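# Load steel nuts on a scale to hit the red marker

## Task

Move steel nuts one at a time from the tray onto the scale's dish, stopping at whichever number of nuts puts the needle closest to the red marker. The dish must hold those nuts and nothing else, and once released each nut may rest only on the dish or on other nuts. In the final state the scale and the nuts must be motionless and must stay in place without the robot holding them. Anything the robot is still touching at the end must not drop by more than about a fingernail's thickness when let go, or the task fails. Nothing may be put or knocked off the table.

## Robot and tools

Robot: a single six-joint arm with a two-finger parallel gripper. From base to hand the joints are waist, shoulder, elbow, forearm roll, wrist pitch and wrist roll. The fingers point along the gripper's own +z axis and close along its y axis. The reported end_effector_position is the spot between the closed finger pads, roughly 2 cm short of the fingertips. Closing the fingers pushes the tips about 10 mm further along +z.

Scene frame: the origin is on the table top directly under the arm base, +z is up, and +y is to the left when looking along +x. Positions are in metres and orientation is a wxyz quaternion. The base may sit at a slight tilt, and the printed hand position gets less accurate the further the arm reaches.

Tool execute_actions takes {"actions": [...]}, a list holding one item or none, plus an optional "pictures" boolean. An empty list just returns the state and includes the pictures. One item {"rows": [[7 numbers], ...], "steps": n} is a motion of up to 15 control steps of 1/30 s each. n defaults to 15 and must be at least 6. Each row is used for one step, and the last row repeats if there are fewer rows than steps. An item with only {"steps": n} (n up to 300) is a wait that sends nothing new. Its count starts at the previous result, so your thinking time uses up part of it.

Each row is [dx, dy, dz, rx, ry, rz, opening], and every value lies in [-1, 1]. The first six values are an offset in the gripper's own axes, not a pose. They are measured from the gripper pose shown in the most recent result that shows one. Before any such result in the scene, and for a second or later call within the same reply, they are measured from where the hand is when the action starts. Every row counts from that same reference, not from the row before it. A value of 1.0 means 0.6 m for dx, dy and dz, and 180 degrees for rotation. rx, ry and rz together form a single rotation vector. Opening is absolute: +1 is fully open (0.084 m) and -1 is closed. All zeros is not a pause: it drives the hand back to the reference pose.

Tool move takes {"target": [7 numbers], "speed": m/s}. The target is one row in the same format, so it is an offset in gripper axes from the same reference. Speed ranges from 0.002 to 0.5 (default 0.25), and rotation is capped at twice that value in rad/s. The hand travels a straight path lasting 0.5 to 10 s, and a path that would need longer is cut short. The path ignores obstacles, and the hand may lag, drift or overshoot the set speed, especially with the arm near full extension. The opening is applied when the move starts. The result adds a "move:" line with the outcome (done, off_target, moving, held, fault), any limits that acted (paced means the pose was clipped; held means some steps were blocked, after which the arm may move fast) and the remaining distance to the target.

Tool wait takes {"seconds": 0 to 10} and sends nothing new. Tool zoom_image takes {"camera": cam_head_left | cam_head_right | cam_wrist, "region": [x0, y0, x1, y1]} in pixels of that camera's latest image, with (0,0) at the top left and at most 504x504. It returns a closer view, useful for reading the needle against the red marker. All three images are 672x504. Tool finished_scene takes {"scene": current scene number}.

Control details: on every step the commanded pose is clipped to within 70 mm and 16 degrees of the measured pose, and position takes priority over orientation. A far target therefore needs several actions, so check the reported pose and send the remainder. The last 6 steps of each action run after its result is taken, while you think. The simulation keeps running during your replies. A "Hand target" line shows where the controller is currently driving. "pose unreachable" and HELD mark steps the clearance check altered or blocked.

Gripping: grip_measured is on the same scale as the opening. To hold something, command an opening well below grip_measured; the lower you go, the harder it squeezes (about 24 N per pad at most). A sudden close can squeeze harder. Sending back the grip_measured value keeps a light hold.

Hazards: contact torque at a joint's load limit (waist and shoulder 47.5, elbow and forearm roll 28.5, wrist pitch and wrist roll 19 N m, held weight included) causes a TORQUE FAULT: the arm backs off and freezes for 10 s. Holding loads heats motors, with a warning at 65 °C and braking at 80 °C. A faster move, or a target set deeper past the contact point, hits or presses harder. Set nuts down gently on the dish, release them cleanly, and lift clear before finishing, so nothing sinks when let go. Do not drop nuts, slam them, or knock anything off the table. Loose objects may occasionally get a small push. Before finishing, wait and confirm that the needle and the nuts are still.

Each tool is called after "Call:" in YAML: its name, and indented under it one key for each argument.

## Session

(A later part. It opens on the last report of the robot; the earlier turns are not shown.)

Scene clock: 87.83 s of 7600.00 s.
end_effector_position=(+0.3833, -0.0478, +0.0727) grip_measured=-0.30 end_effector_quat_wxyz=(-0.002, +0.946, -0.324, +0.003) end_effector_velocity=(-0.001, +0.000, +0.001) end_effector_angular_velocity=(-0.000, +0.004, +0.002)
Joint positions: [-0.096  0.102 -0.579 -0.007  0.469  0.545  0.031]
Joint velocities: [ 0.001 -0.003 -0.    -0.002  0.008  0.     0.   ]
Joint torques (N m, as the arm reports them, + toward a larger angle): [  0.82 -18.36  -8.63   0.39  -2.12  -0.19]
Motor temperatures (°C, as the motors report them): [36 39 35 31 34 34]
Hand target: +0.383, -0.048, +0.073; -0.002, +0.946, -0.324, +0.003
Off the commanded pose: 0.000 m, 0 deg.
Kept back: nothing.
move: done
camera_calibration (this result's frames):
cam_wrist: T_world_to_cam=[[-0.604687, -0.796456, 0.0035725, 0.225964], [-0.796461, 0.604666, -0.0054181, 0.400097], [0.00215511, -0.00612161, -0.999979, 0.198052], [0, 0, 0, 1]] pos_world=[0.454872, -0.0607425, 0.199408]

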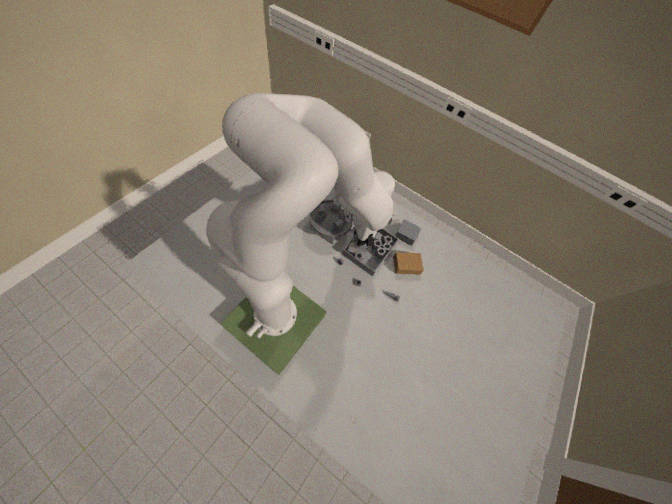

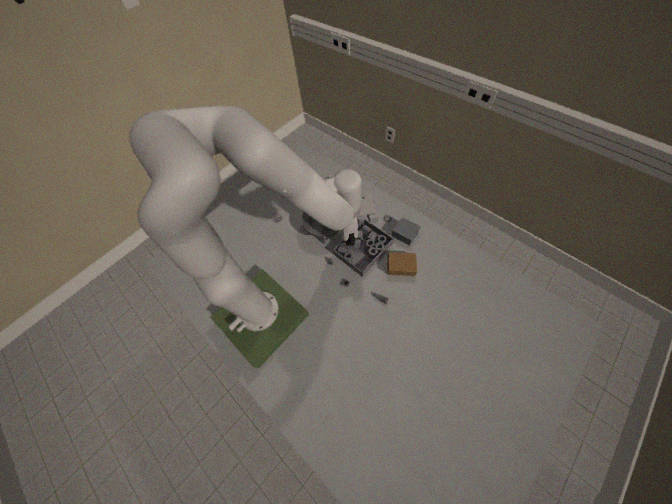

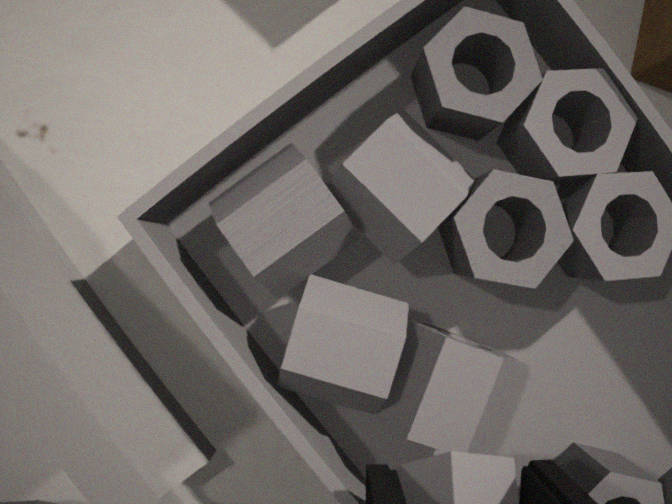

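Call:
move:
  target: [0,0,-0.13,0,0,0,-0.7]
  speed: 0.2

Call:
move:
  target: [-0.0964,-0.1686,0,0,0,0,-0.7]
  speed: 0.3

Scene clock: 90.27 s of 7600.00 s.
end_effector_position=(+0.3825, -0.0480, +0.1500) grip_measured=-0.30 end_effector_quat_wxyz=(-0.001, +0.946, -0.325, +0.002) end_effector_velocity=(+0.001, -0.000, +0.004) end_effector_angular_velocity=(-0.000, -0.005, -0.002)
Joint positions: [-0.095 -0.115 -0.619 -0.006  0.726  0.544  0.031]
Joint velocities: [-0.001 -0.008 -0.003  0.     0.007  0.001 -0.   ]
Joint torques (N m, as the arm reports them, + toward a larger angle): [  0.97 -17.   -10.49   0.16  -2.21   0.05]
Motor temperatures (°C, as the motors report them): [36 39 35 31 34 34]
Hand target: +0.383, -0.048, +0.151; -0.001, +0.946, -0.325, +0.003
Off the commanded pose: 0.001 m, 0 deg.
Kept back: nothing.
move: done
camera_calibration (this result's frames):
cam_wrist: T_world_to_cam=[[-0.604937, -0.796261, 0.00445567, 0.224969], [-0.796272, 0.604919, -0.00480726, 0.399897], [0.00113251, -0.00645602, -0.999979, 0.275741], [0, 0, 0, 1]] pos_world=[0.454207, -0.060991, 0.276656]

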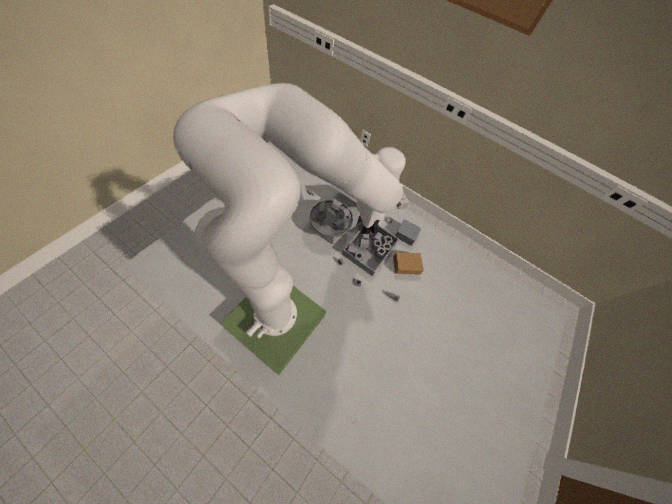

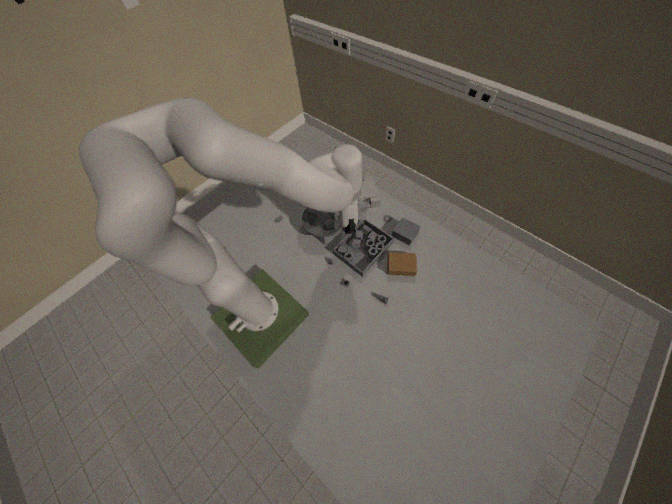

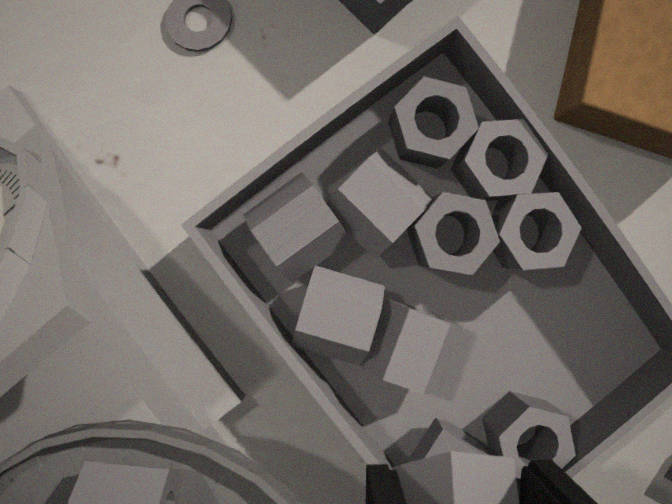

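Scene clock: 91.27 s of 7600.00 s.
end_effector_position=(+0.3994, +0.0666, +0.1503) grip_measured=-0.30 end_effector_quat_wxyz=(-0.001, +0.946, -0.325, +0.003) end_effector_velocity=(+0.000, +0.002, -0.000) end_effector_angular_velocity=(+0.000, +0.001, -0.002)
Joint positions: [ 0.196 -0.05  -0.69  -0.01   0.734  0.838  0.031]
Joint velocities: [ 0.005  0.004 -0.004  0.001  0.002  0.007 -0.   ]
Joint torques (N m, as the arm reports them, + toward a larger angle): [  0.76 -18.39 -10.67   0.19  -2.29  -0.22]
Motor temperatures (°C, as the motors report them): [36 39 35 31 34 34]
Hand target: +0.399, +0.067, +0.150; -0.001, +0.946, -0.325, +0.003
Off the commanded pose: 0.001 m, 0 deg.
Kept back: nothing.
move: done
camera_calibration (this result's frames):
cam_wrist: T_world_to_cam=[[-0.605274, -0.796002, 0.00489435, 0.326508], [-0.796015, 0.60525, -0.00566795, 0.343988], [0.0015494, -0.00732664, -0.999972, 0.276668], [0, 0, 0, 1]] pos_world=[0.471018, 0.0537293, 0.277012]

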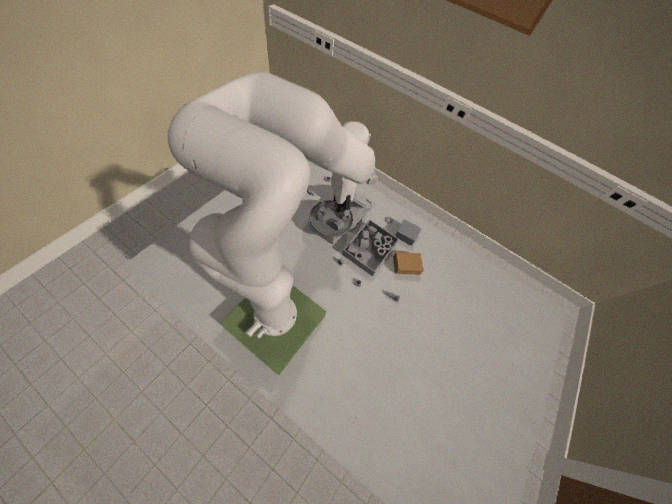

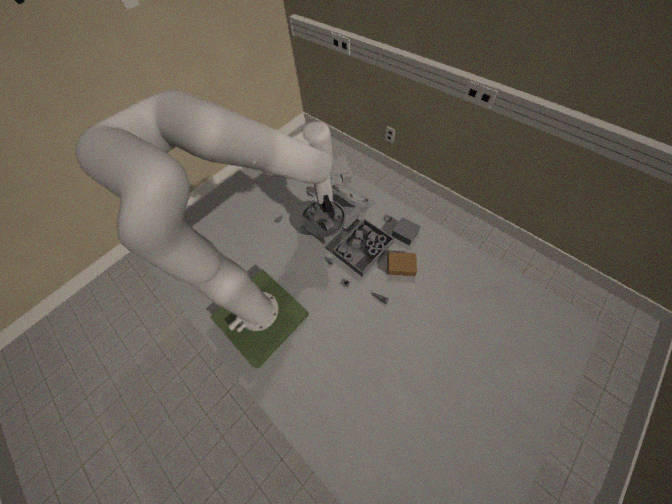

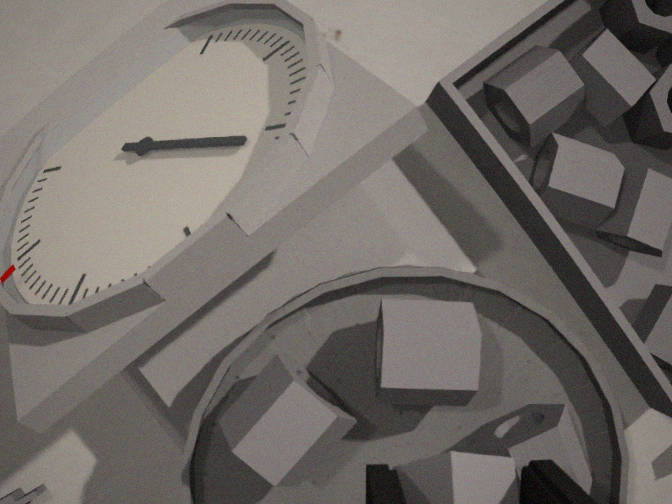

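Call:
move:
  target: [0.0867,-0.0035,0.03,0,-0.25,0,-0.7]
  speed: 0.3

Call:
zoom_image:
  camera: "cam_head_left"
  region: [300,175,400,250]

Call:
zoom_image:
  camera: "cam_head_right"
  region: [290,170,390,245]

Scene clock: 93.40 s of 7600.00 s.
end_effector_position=(+0.4416, +0.0363, +0.1329) grip_measured=-0.30 end_effector_quat_wxyz=(-0.126, +0.875, -0.300, -0.359) end_effector_velocity=(+0.000, -0.001, -0.000) end_effector_angular_velocity=(+0.005, +0.011, -0.002)
Joint positions: [-0.098  0.626 -1.524  0.369  1.595  0.411  0.031]
Joint velocities: [-0.004  0.013 -0.016  0.002  0.015  0.002  0.   ]
Joint torques (N m, as the arm reports them, + toward a larger angle): [  0.9  -29.46 -10.02   0.9    0.36  -0.11]
Motor temperatures (°C, as the motors report them): [36 39 35 31 34 34]
Hand target: +0.442, +0.036, +0.133; -0.126, +0.875, -0.300, -0.360
Off the commanded pose: 0.000 m, 0 deg.
Kept back: nothing.
move: done
camera_calibration (this result's frames):
cam_wrist: T_world_to_cam=[[-0.603878, -0.797038, -0.00783526, 0.329165], [-0.570469, 0.425311, 0.702621, 0.208633], [-0.556683, 0.428767, -0.711521, 0.451331], [0, 0, 0, 1]] pos_world=[0.569042, -0.0198923, 0.177121]

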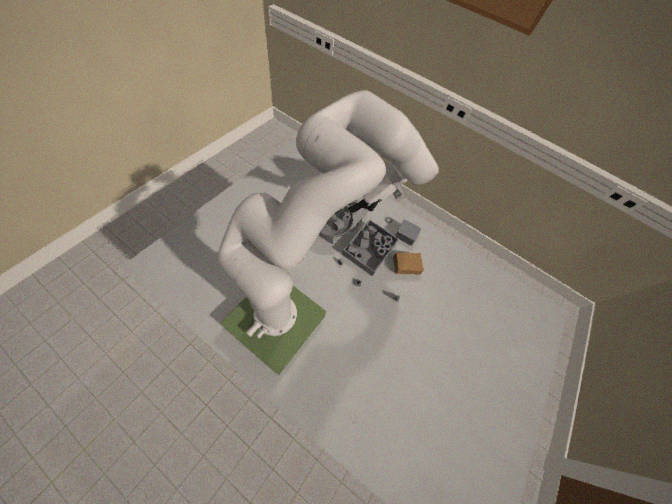

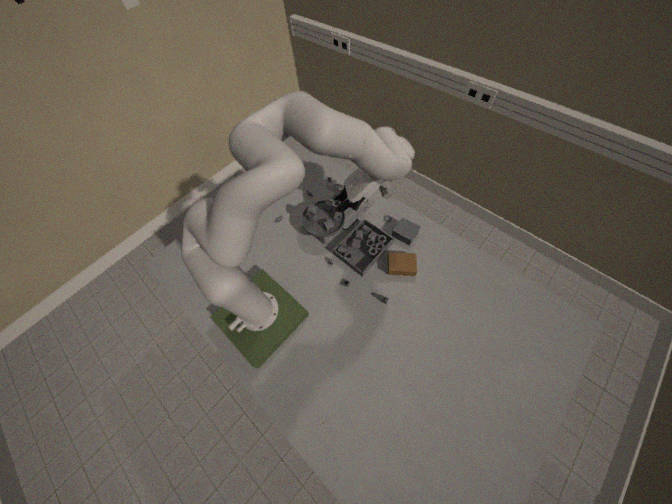

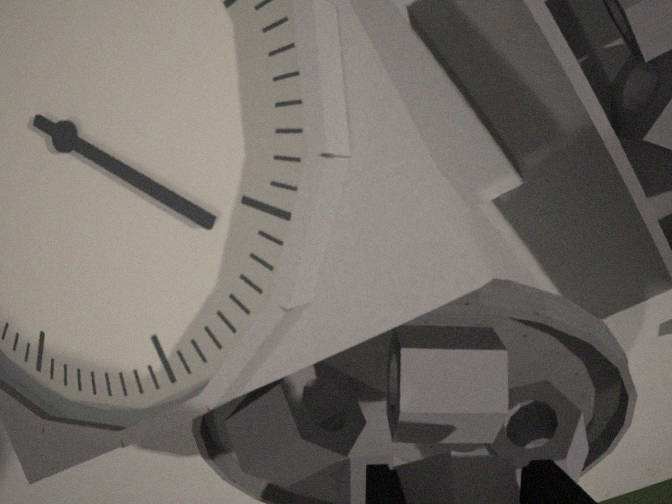

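Region (300, 175, 400, 250) of cam_head_left's 672x504 image, scaled by 5.040, with more detail than that image has; it fills the top 378 rows of this view, and the rest is white.

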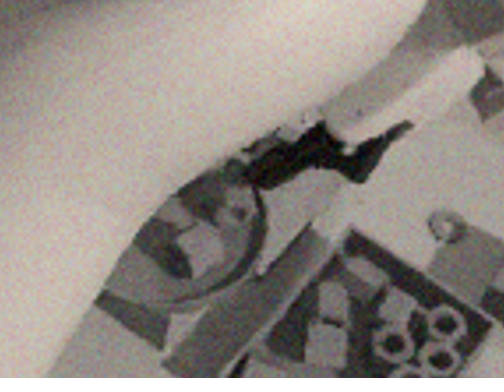

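Region (290, 170, 390, 245) of cam_head_right's 672x504 image, scaled by 5.040, with more detail than that image has; it fills the top 378 rows of this view, and the rest is white.

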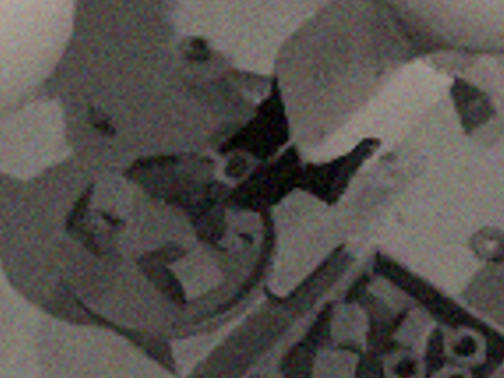

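Call:
move:
  target: [0.0153,0,0.0107,0,0,0,-0.7]
  speed: 0.03

Scene clock: 94.67 s of 7600.00 s.
end_effector_position=(+0.4433, +0.0351, +0.1220) grip_measured=-0.30 end_effector_quat_wxyz=(-0.126, +0.875, -0.300, -0.359) end_effector_velocity=(+0.001, +0.000, -0.001) end_effector_angular_velocity=(+0.000, -0.003, -0.000)
Joint positions: [-0.099  0.65  -1.53   0.368  1.579  0.404  0.031]
Joint velocities: [ 0.     0.003 -0.002  0.001 -0.003 -0.001 -0.   ]
Joint torques (N m, as the arm reports them, + toward a larger angle): [  1.1  -29.72  -9.93   0.84   0.66  -0.11]
Motor temperatures (°C, as the motors report them): [36 39 35 31 34 34]
Hand target: +0.443, +0.035, +0.122; -0.126, +0.875, -0.300, -0.359
Off the commanded pose: 0.000 m, 0 deg.
Kept back: nothing.
move: done
camera_calibration (this result's frames):
cam_wrist: T_world_to_cam=[[-0.603857, -0.797054, -0.00789189, 0.329122], [-0.570523, 0.425278, 0.702596, 0.217699], [-0.556651, 0.42877, -0.711545, 0.445002], [0, 0, 0, 1]] pos_world=[0.570655, -0.0210583, 0.166282]

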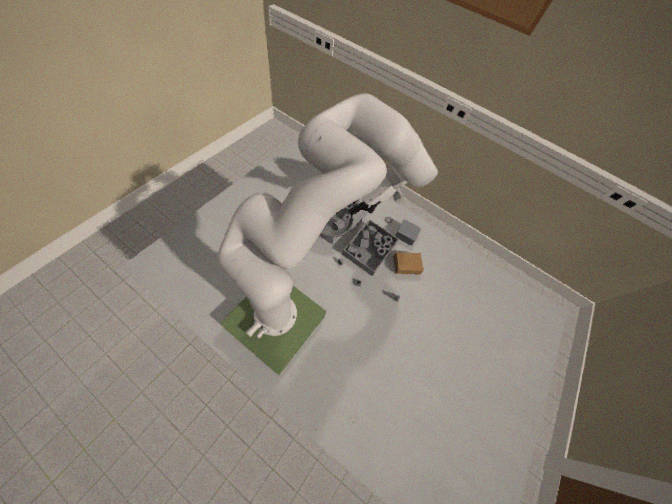

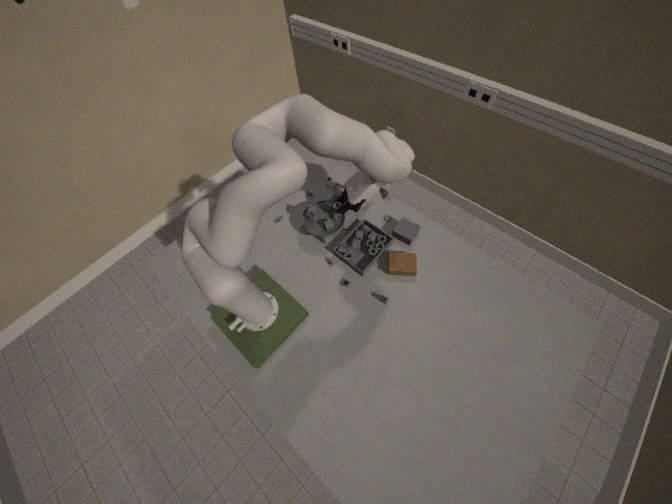

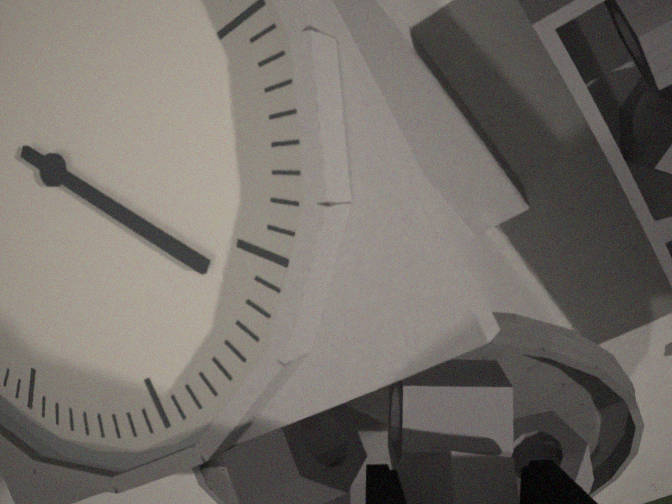

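Call:
move:
  target: [0.0035,0,0.0035,0,0,0,-0.7]
  speed: 0.01

Scene clock: 95.60 s of 7600.00 s.
end_effector_position=(+0.4433, +0.0352, +0.1191) grip_measured=-0.30 end_effector_quat_wxyz=(-0.126, +0.875, -0.300, -0.359) end_effector_velocity=(+0.000, +0.001, -0.000) end_effector_angular_velocity=(+0.000, -0.001, +0.001)
Joint positions: [-0.099  0.655 -1.529  0.368  1.573  0.402  0.031]
Joint velocities: [ 0.002  0.     0.001  0.    -0.002 -0.001 -0.   ]
Joint torques (N m, as the arm reports them, + toward a larger angle): [  1.37 -29.69 -10.09   0.98   0.69   0.05]
Motor temperatures (°C, as the motors report them): [36 39 35 31 34 34]
Hand target: +0.443, +0.035, +0.119; -0.126, +0.875, -0.300, -0.359
Off the commanded pose: 0.000 m, 0 deg.
Kept back: nothing.
move: done
camera_calibration (this result's frames):
cam_wrist: T_world_to_cam=[[-0.603848, -0.797061, -0.00786251, 0.329099], [-0.57048, 0.425261, 0.702642, 0.219716], [-0.556704, 0.428774, -0.711501, 0.442948], [0, 0, 0, 1]] pos_world=[0.570661, -0.0210491, 0.163364]

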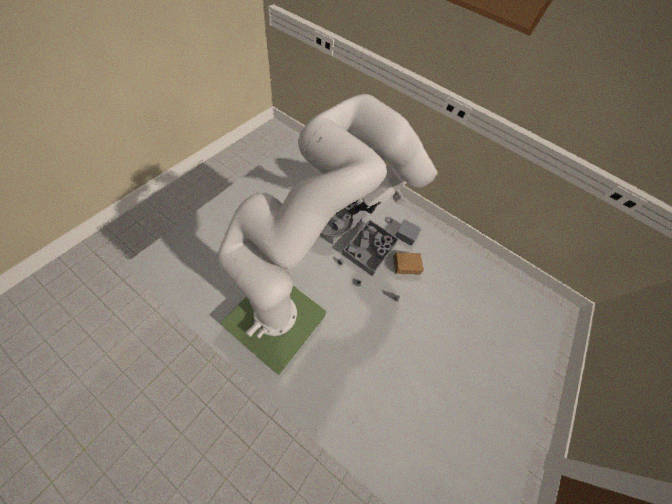

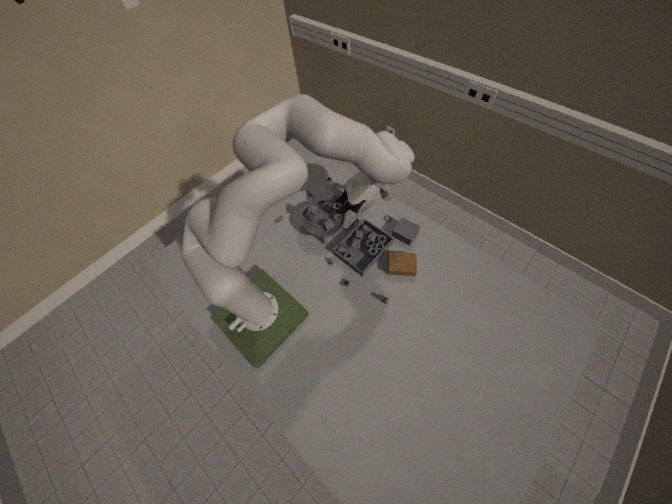

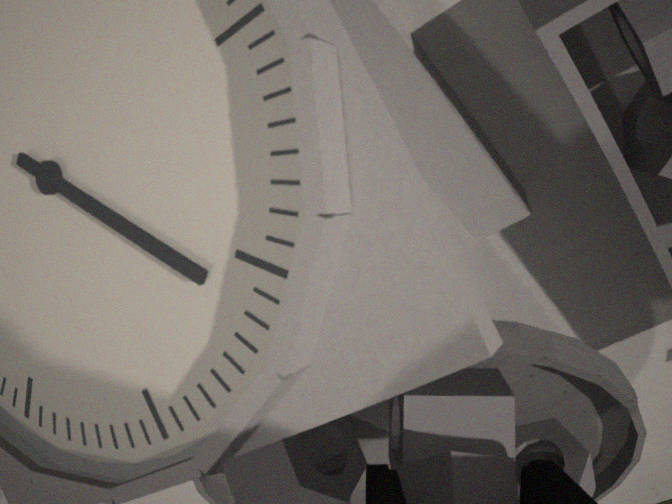

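Call:
move:
  target: [0.003,0,0.003,0,0,0,-0.7]
  speed: 0.01

Scene clock: 96.53 s of 7600.00 s.
end_effector_position=(+0.4434, +0.0351, +0.1169) grip_measured=-0.30 end_effector_quat_wxyz=(-0.126, +0.875, -0.300, -0.359) end_effector_velocity=(+0.001, -0.000, -0.001) end_effector_angular_velocity=(-0.000, -0.001, -0.001)
Joint positions: [-0.098  0.659 -1.529  0.368  1.569  0.4    0.031]
Joint velocities: [-0.     0.002 -0.     0.001 -0.003 -0.     0.   ]
Joint torques (N m, as the arm reports them, + toward a larger angle): [  0.95 -28.55  -9.59   1.05   0.19   0.05]
Motor temperatures (°C, as the motors report them): [36 39 35 31 34 34]
Hand target: +0.443, +0.035, +0.117; -0.126, +0.875, -0.300, -0.359
Off the commanded pose: 0.000 m, 0 deg.
Kept back: nothing.
move: done
camera_calibration (this result's frames):
cam_wrist: T_world_to_cam=[[-0.603836, -0.797068, -0.00806943, 0.329149], [-0.570665, 0.425207, 0.702524, 0.221462], [-0.556528, 0.428815, -0.711614, 0.441334], [0, 0, 0, 1]] pos_world=[0.570747, -0.0210637, 0.161133]

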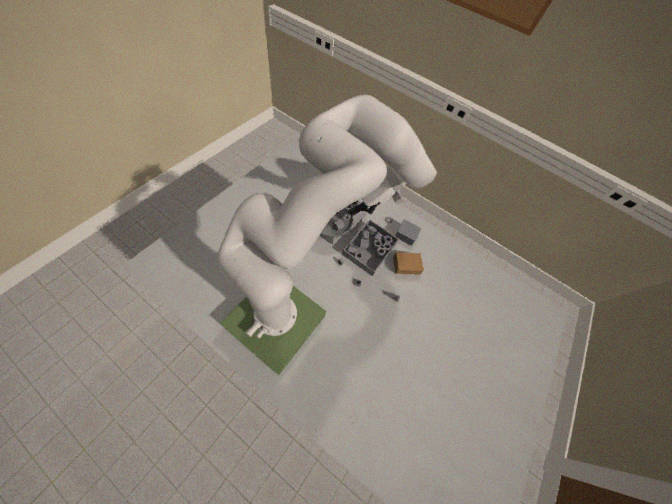

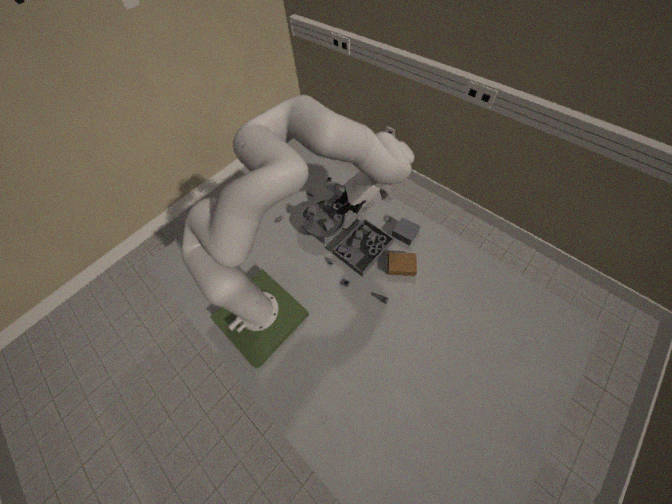

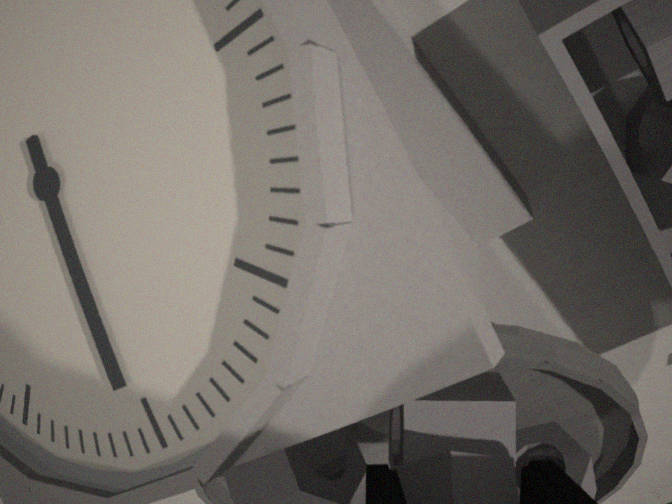

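Contact. Open gently and retract along the finger axis.

Call:
execute_actions:
  actions:
    - {"rows":[[0,0,0,0,0,0,-0.4],[0,0,0,0,0,0,-0.3],[0,0,0,0,0,0,-0.27],[0,0,0,0,0,0,-0.25],[0,0,0,0,0,0,-0.23],[0,0,0,0,0,0,-0.2],[0,0,0,0,0,0,-0.15],[0,0,0,0,0,0,-0.1]],"steps":12}

Call:
move:
  target: [0,0,-0.06,0,0,0,-0.1]
  speed: 0.1

Scene clock: 96.90 s of 7600.00 s.
end_effector_position=(+0.4433, +0.0351, +0.1168) grip_measured=-0.25 end_effector_quat_wxyz=(-0.126, +0.875, -0.300, -0.359) end_effector_velocity=(+0.000, -0.001, -0.002) end_effector_angular_velocity=(-0.003, -0.002, -0.003)
Joint positions: [-0.098  0.659 -1.529  0.368  1.569  0.4    0.033]
Joint velocities: [-0.002  0.003  0.002 -0.001 -0.007  0.     0.033]
Joint torques (N m, as the arm reports them, + toward a larger angle): [  1.49 -29.25  -9.56   0.87   0.48  -0.07]
Motor temperatures (°C, as the motors report them): [36 39 35 31 34 34]
Steps of this call (steps 1 to 5: nothing new was sent; steps 6 to 11: the first 6 steps of this action). Readings (end_effector_position):
6: (+0.4433, +0.0351, +0.1167)
7: (+0.4433, +0.0351, +0.1167)
9: (+0.4433, +0.0351, +0.1168)
11: the state above

Scene clock: 98.10 s of 7600.00 s.
end_effector_position=(+0.4629, +0.0196, +0.1421) grip_measured=-0.11 end_effector_quat_wxyz=(-0.126, +0.875, -0.300, -0.359) end_effector_velocity=(+0.002, -0.001, +0.002) end_effector_angular_velocity=(+0.001, -0.000, +0.001)
Joint positions: [-0.124  0.694 -1.665  0.354  1.672  0.417  0.039]
Joint velocities: [-0.001  0.004 -0.013 -0.001  0.01   0.001 -0.   ]
Joint torques (N m, as the arm reports them, + toward a larger angle): [  0.83 -30.43  -9.74   0.91   0.36   0.08]
Motor temperatures (°C, as the motors report them): [36 39 35 31 34 34]
Hand target: +0.463, +0.019, +0.142; -0.126, +0.875, -0.300, -0.359
Off your previous action's commanded pose: 0.000 m, 0 deg at its last step (step 6 of this call).
Off the commanded pose: 0.000 m, 0 deg.
Kept back: nothing.
move: done
camera_calibration (this result's frames):
cam_wrist: T_world_to_cam=[[-0.603931, -0.796998, -0.00776765, 0.328747], [-0.57025, 0.425261, 0.702829, 0.22129], [-0.55685, 0.42889, -0.711317, 0.47693], [0, 0, 0, 1]] pos_world=[0.59031, -0.0366453, 0.186273]

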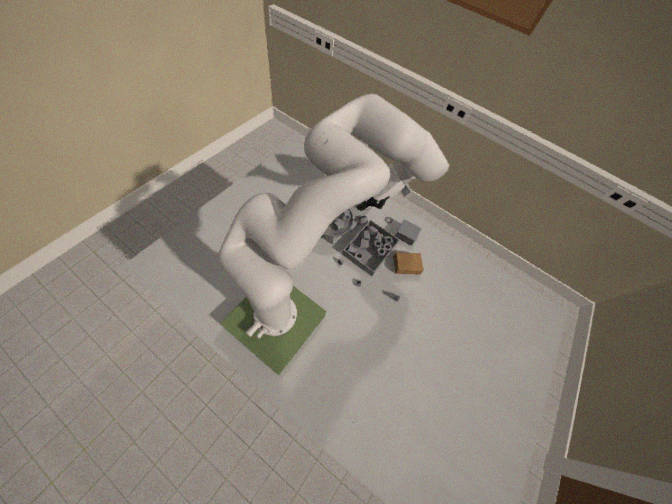

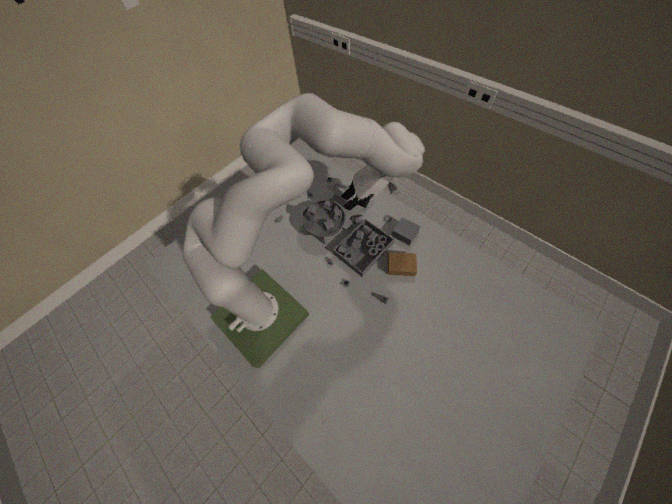

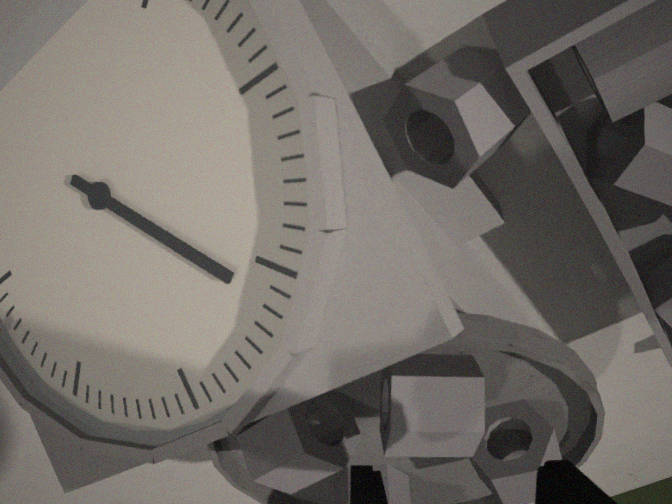

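Call:
move:
  target: [0.0683,0.1762,0.0545,-0.1588,0.2146,-0.3833,-0.2]
  speed: 0.4

Scene clock: 104.13 s of 7600.00 s.
end_effector_position=(+0.4028, -0.0667, +0.0895) grip_measured=-0.22 end_effector_quat_wxyz=(+0.001, +0.954, +0.301, +0.003) end_effector_velocity=(-0.002, +0.000, -0.002) end_effector_angular_velocity=(+0.007, -0.003, +0.007)
Joint positions: [-0.136  0.111 -0.662 -0.007  0.544 -0.768  0.035]
Joint velocities: [-0.002 -0.     0.009  0.013 -0.011 -0.02   0.   ]
Joint torques (N m, as the arm reports them, + toward a larger angle): [  0.58 -19.11  -9.11   0.48  -2.04   0.06]
Motor temperatures (°C, as the motors report them): [36 39 35 31 34 34]
Hand target: +0.403, -0.067, +0.089; +0.000, +0.953, +0.302, +0.003
Off the commanded pose: 0.001 m, 0 deg.
Kept back: nothing.
move: done
camera_calibration (this result's frames):
cam_wrist: T_world_to_cam=[[0.584015, -0.811666, 0.0111476, -0.257902], [-0.81166, -0.584097, -0.00619885, 0.354058], [0.0115427, -0.00542786, -0.999919, 0.210925], [0, 0, 0, 1]] pos_world=[0.435559, -0.00138158, 0.215977]

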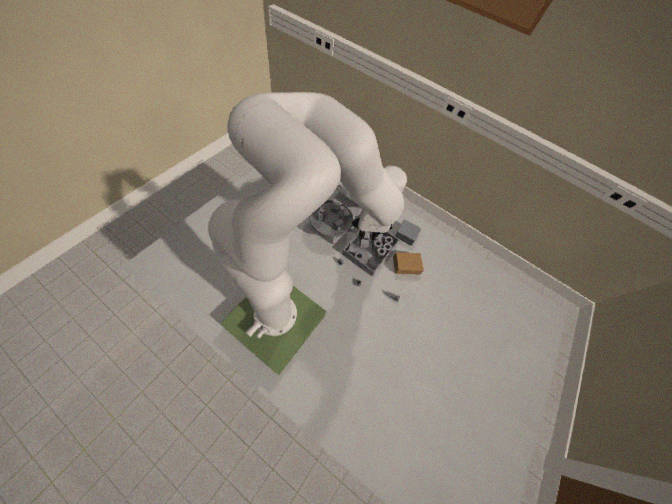

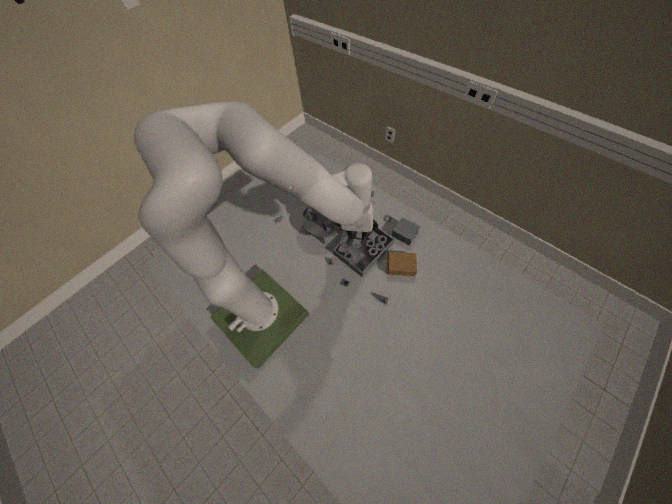

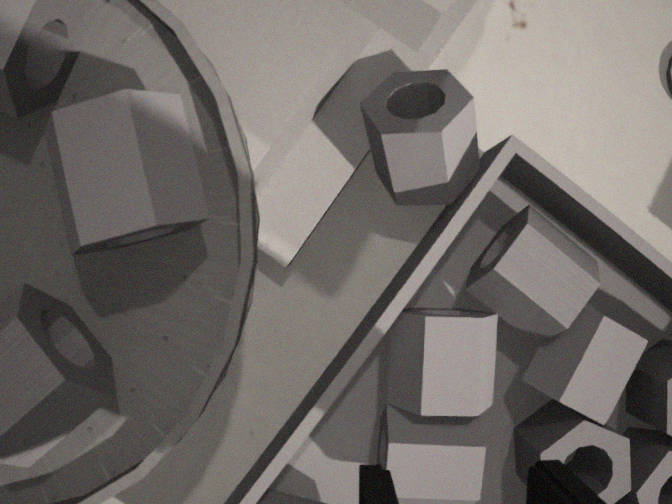

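Call:
move:
  target: [0,-0.001,0.066,0,0,0,-0.2]
  speed: 0.08

Scene clock: 105.27 s of 7600.00 s.
end_effector_position=(+0.4029, -0.0661, +0.0503) grip_measured=-0.22 end_effector_quat_wxyz=(+0.001, +0.953, +0.301, +0.003) end_effector_velocity=(-0.001, +0.000, -0.003) end_effector_angular_velocity=(+0.001, +0.002, -0.003)
Joint positions: [-0.135  0.227 -0.66  -0.009  0.424 -0.766  0.035]
Joint velocities: [ 0.     0.008  0.     0.003 -0.006  0.001 -0.   ]
Joint torques (N m, as the arm reports them, + toward a larger angle): [  0.73 -20.08  -8.33   0.72  -2.08   0.1 ]
Motor temperatures (°C, as the motors report them): [36 39 35 31 34 34]
Hand target: +0.403, -0.066, +0.050; +0.001, +0.953, +0.301, +0.003
Off the commanded pose: 0.000 m, 0 deg.
Kept back: nothing.
move: done
camera_calibration (this result's frames):
cam_wrist: T_world_to_cam=[[0.58411, -0.811595, 0.0113838, -0.257101], [-0.811584, -0.584197, -0.00676407, 0.354233], [0.0121401, -0.00528796, -0.999912, 0.171524], [0, 0, 0, 1]] pos_world=[0.435582, -0.000813367, 0.176832]

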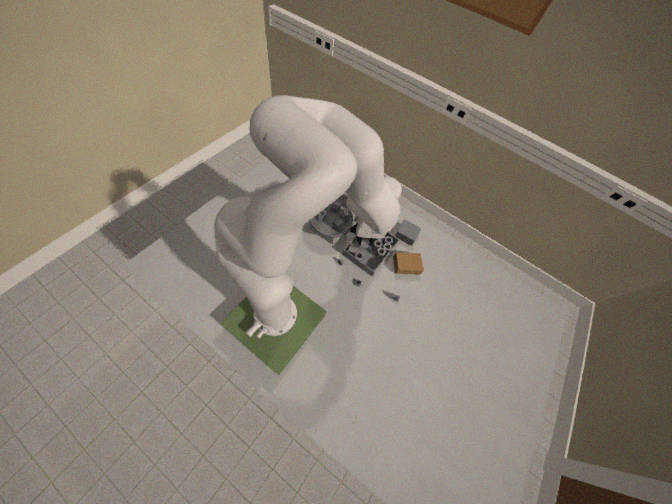

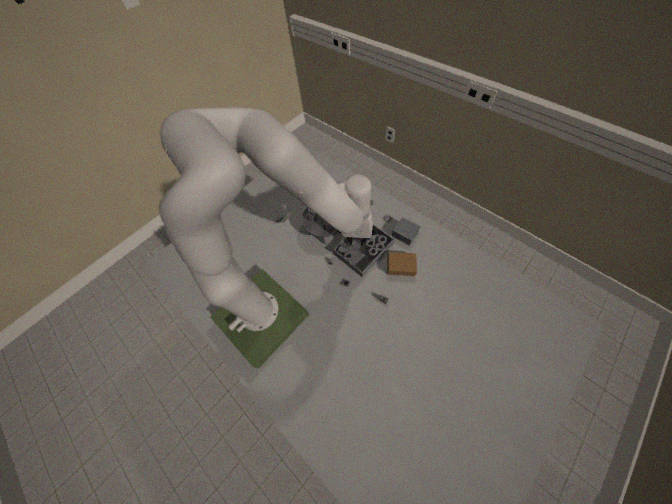

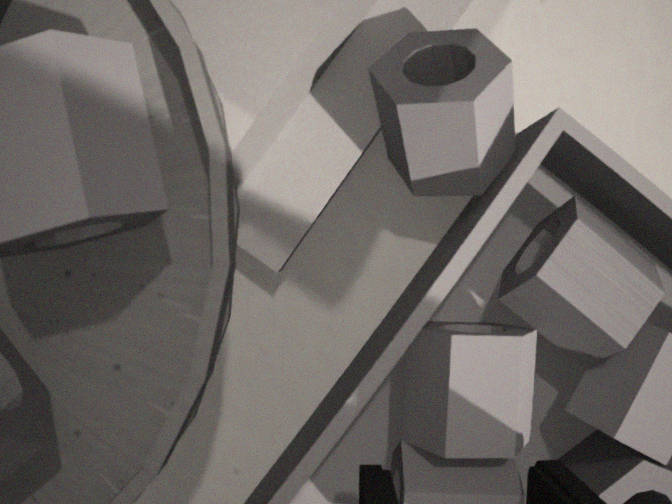

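Call:
move:
  target: [0,0,0.012,0,0,0,-0.22]
  speed: 0.02

Call:
execute_actions:
  actions:
    - {"rows":[[0,0,0,0,0,0,-0.3],[0,0,0,0,0,0,-0.4],[0,0,0,0,0,0,-0.65]],"steps":12}

Scene clock: 106.23 s of 7600.00 s.
end_effector_position=(+0.4030, -0.0661, +0.0432) grip_measured=-0.24 end_effector_quat_wxyz=(+0.001, +0.953, +0.301, +0.003) end_effector_velocity=(+0.000, -0.000, -0.001) end_effector_angular_velocity=(+0.000, -0.001, -0.001)
Joint positions: [-0.135  0.25  -0.661 -0.009  0.403 -0.766  0.034]
Joint velocities: [-0.     0.005 -0.001  0.001 -0.005 -0.001  0.   ]
Joint torques (N m, as the arm reports them, + toward a larger angle): [  0.88 -19.99  -8.03   0.37  -2.08  -0.09]
Motor temperatures (°C, as the motors report them): [36 39 35 31 34 34]
Hand target: +0.403, -0.066, +0.043; +0.001, +0.953, +0.301, +0.003
Off the commanded pose: 0.000 m, 0 deg.
Kept back: nothing.
move: done
camera_calibration (this result's frames):
cam_wrist: T_world_to_cam=[[0.584125, -0.811585, 0.0113206, -0.257026], [-0.811574, -0.584211, -0.00675964, 0.354223], [0.0120996, -0.00523901, -0.999913, 0.16448], [0, 0, 0, 1]] pos_world=[0.435623, -0.000795469, 0.16977]

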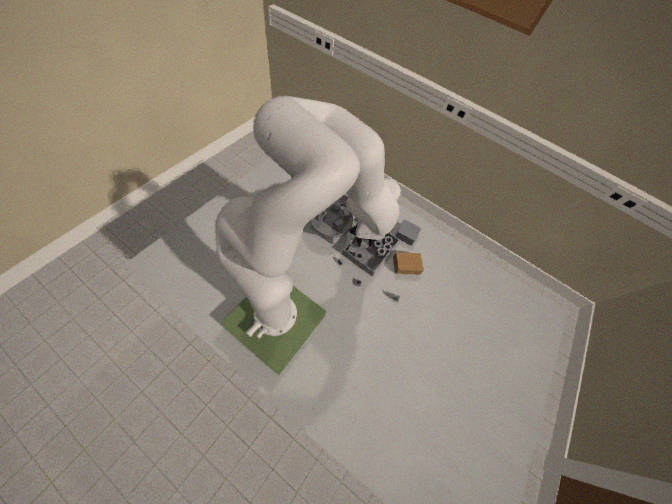

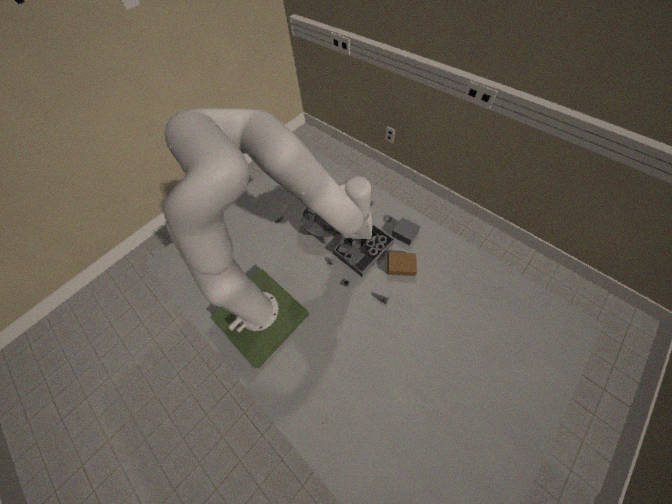

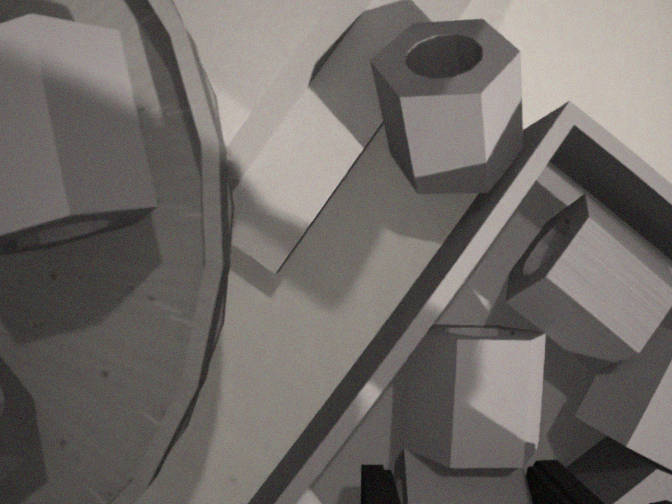

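Scene clock: 106.43 s of 7600.00 s.
end_effector_position=(+0.4032, -0.0662, +0.0433) grip_measured=-0.33 end_effector_quat_wxyz=(+0.001, +0.953, +0.301, +0.003) end_effector_velocity=(+0.000, -0.000, +0.001) end_effector_angular_velocity=(-0.000, -0.000, +0.000)
Joint positions: [-0.136  0.25  -0.661 -0.009  0.403 -0.766  0.029]
Joint velocities: [-0.    -0.002 -0.    -0.     0.002 -0.     0.   ]
Joint torques (N m, as the arm reports them, + toward a larger angle): [  1.04 -20.26  -7.82   0.54  -1.75   0.01]
Motor temperatures (°C, as the motors report them): [36 39 35 31 34 34]
Steps of this call (steps 1 to 6: the first 6 steps of this action). Readings (end_effector_position):
1: (+0.4030, -0.0661, +0.0432)
2: (+0.4032, -0.0661, +0.0433)
4: (+0.4032, -0.0662, +0.0433)
6: the state above


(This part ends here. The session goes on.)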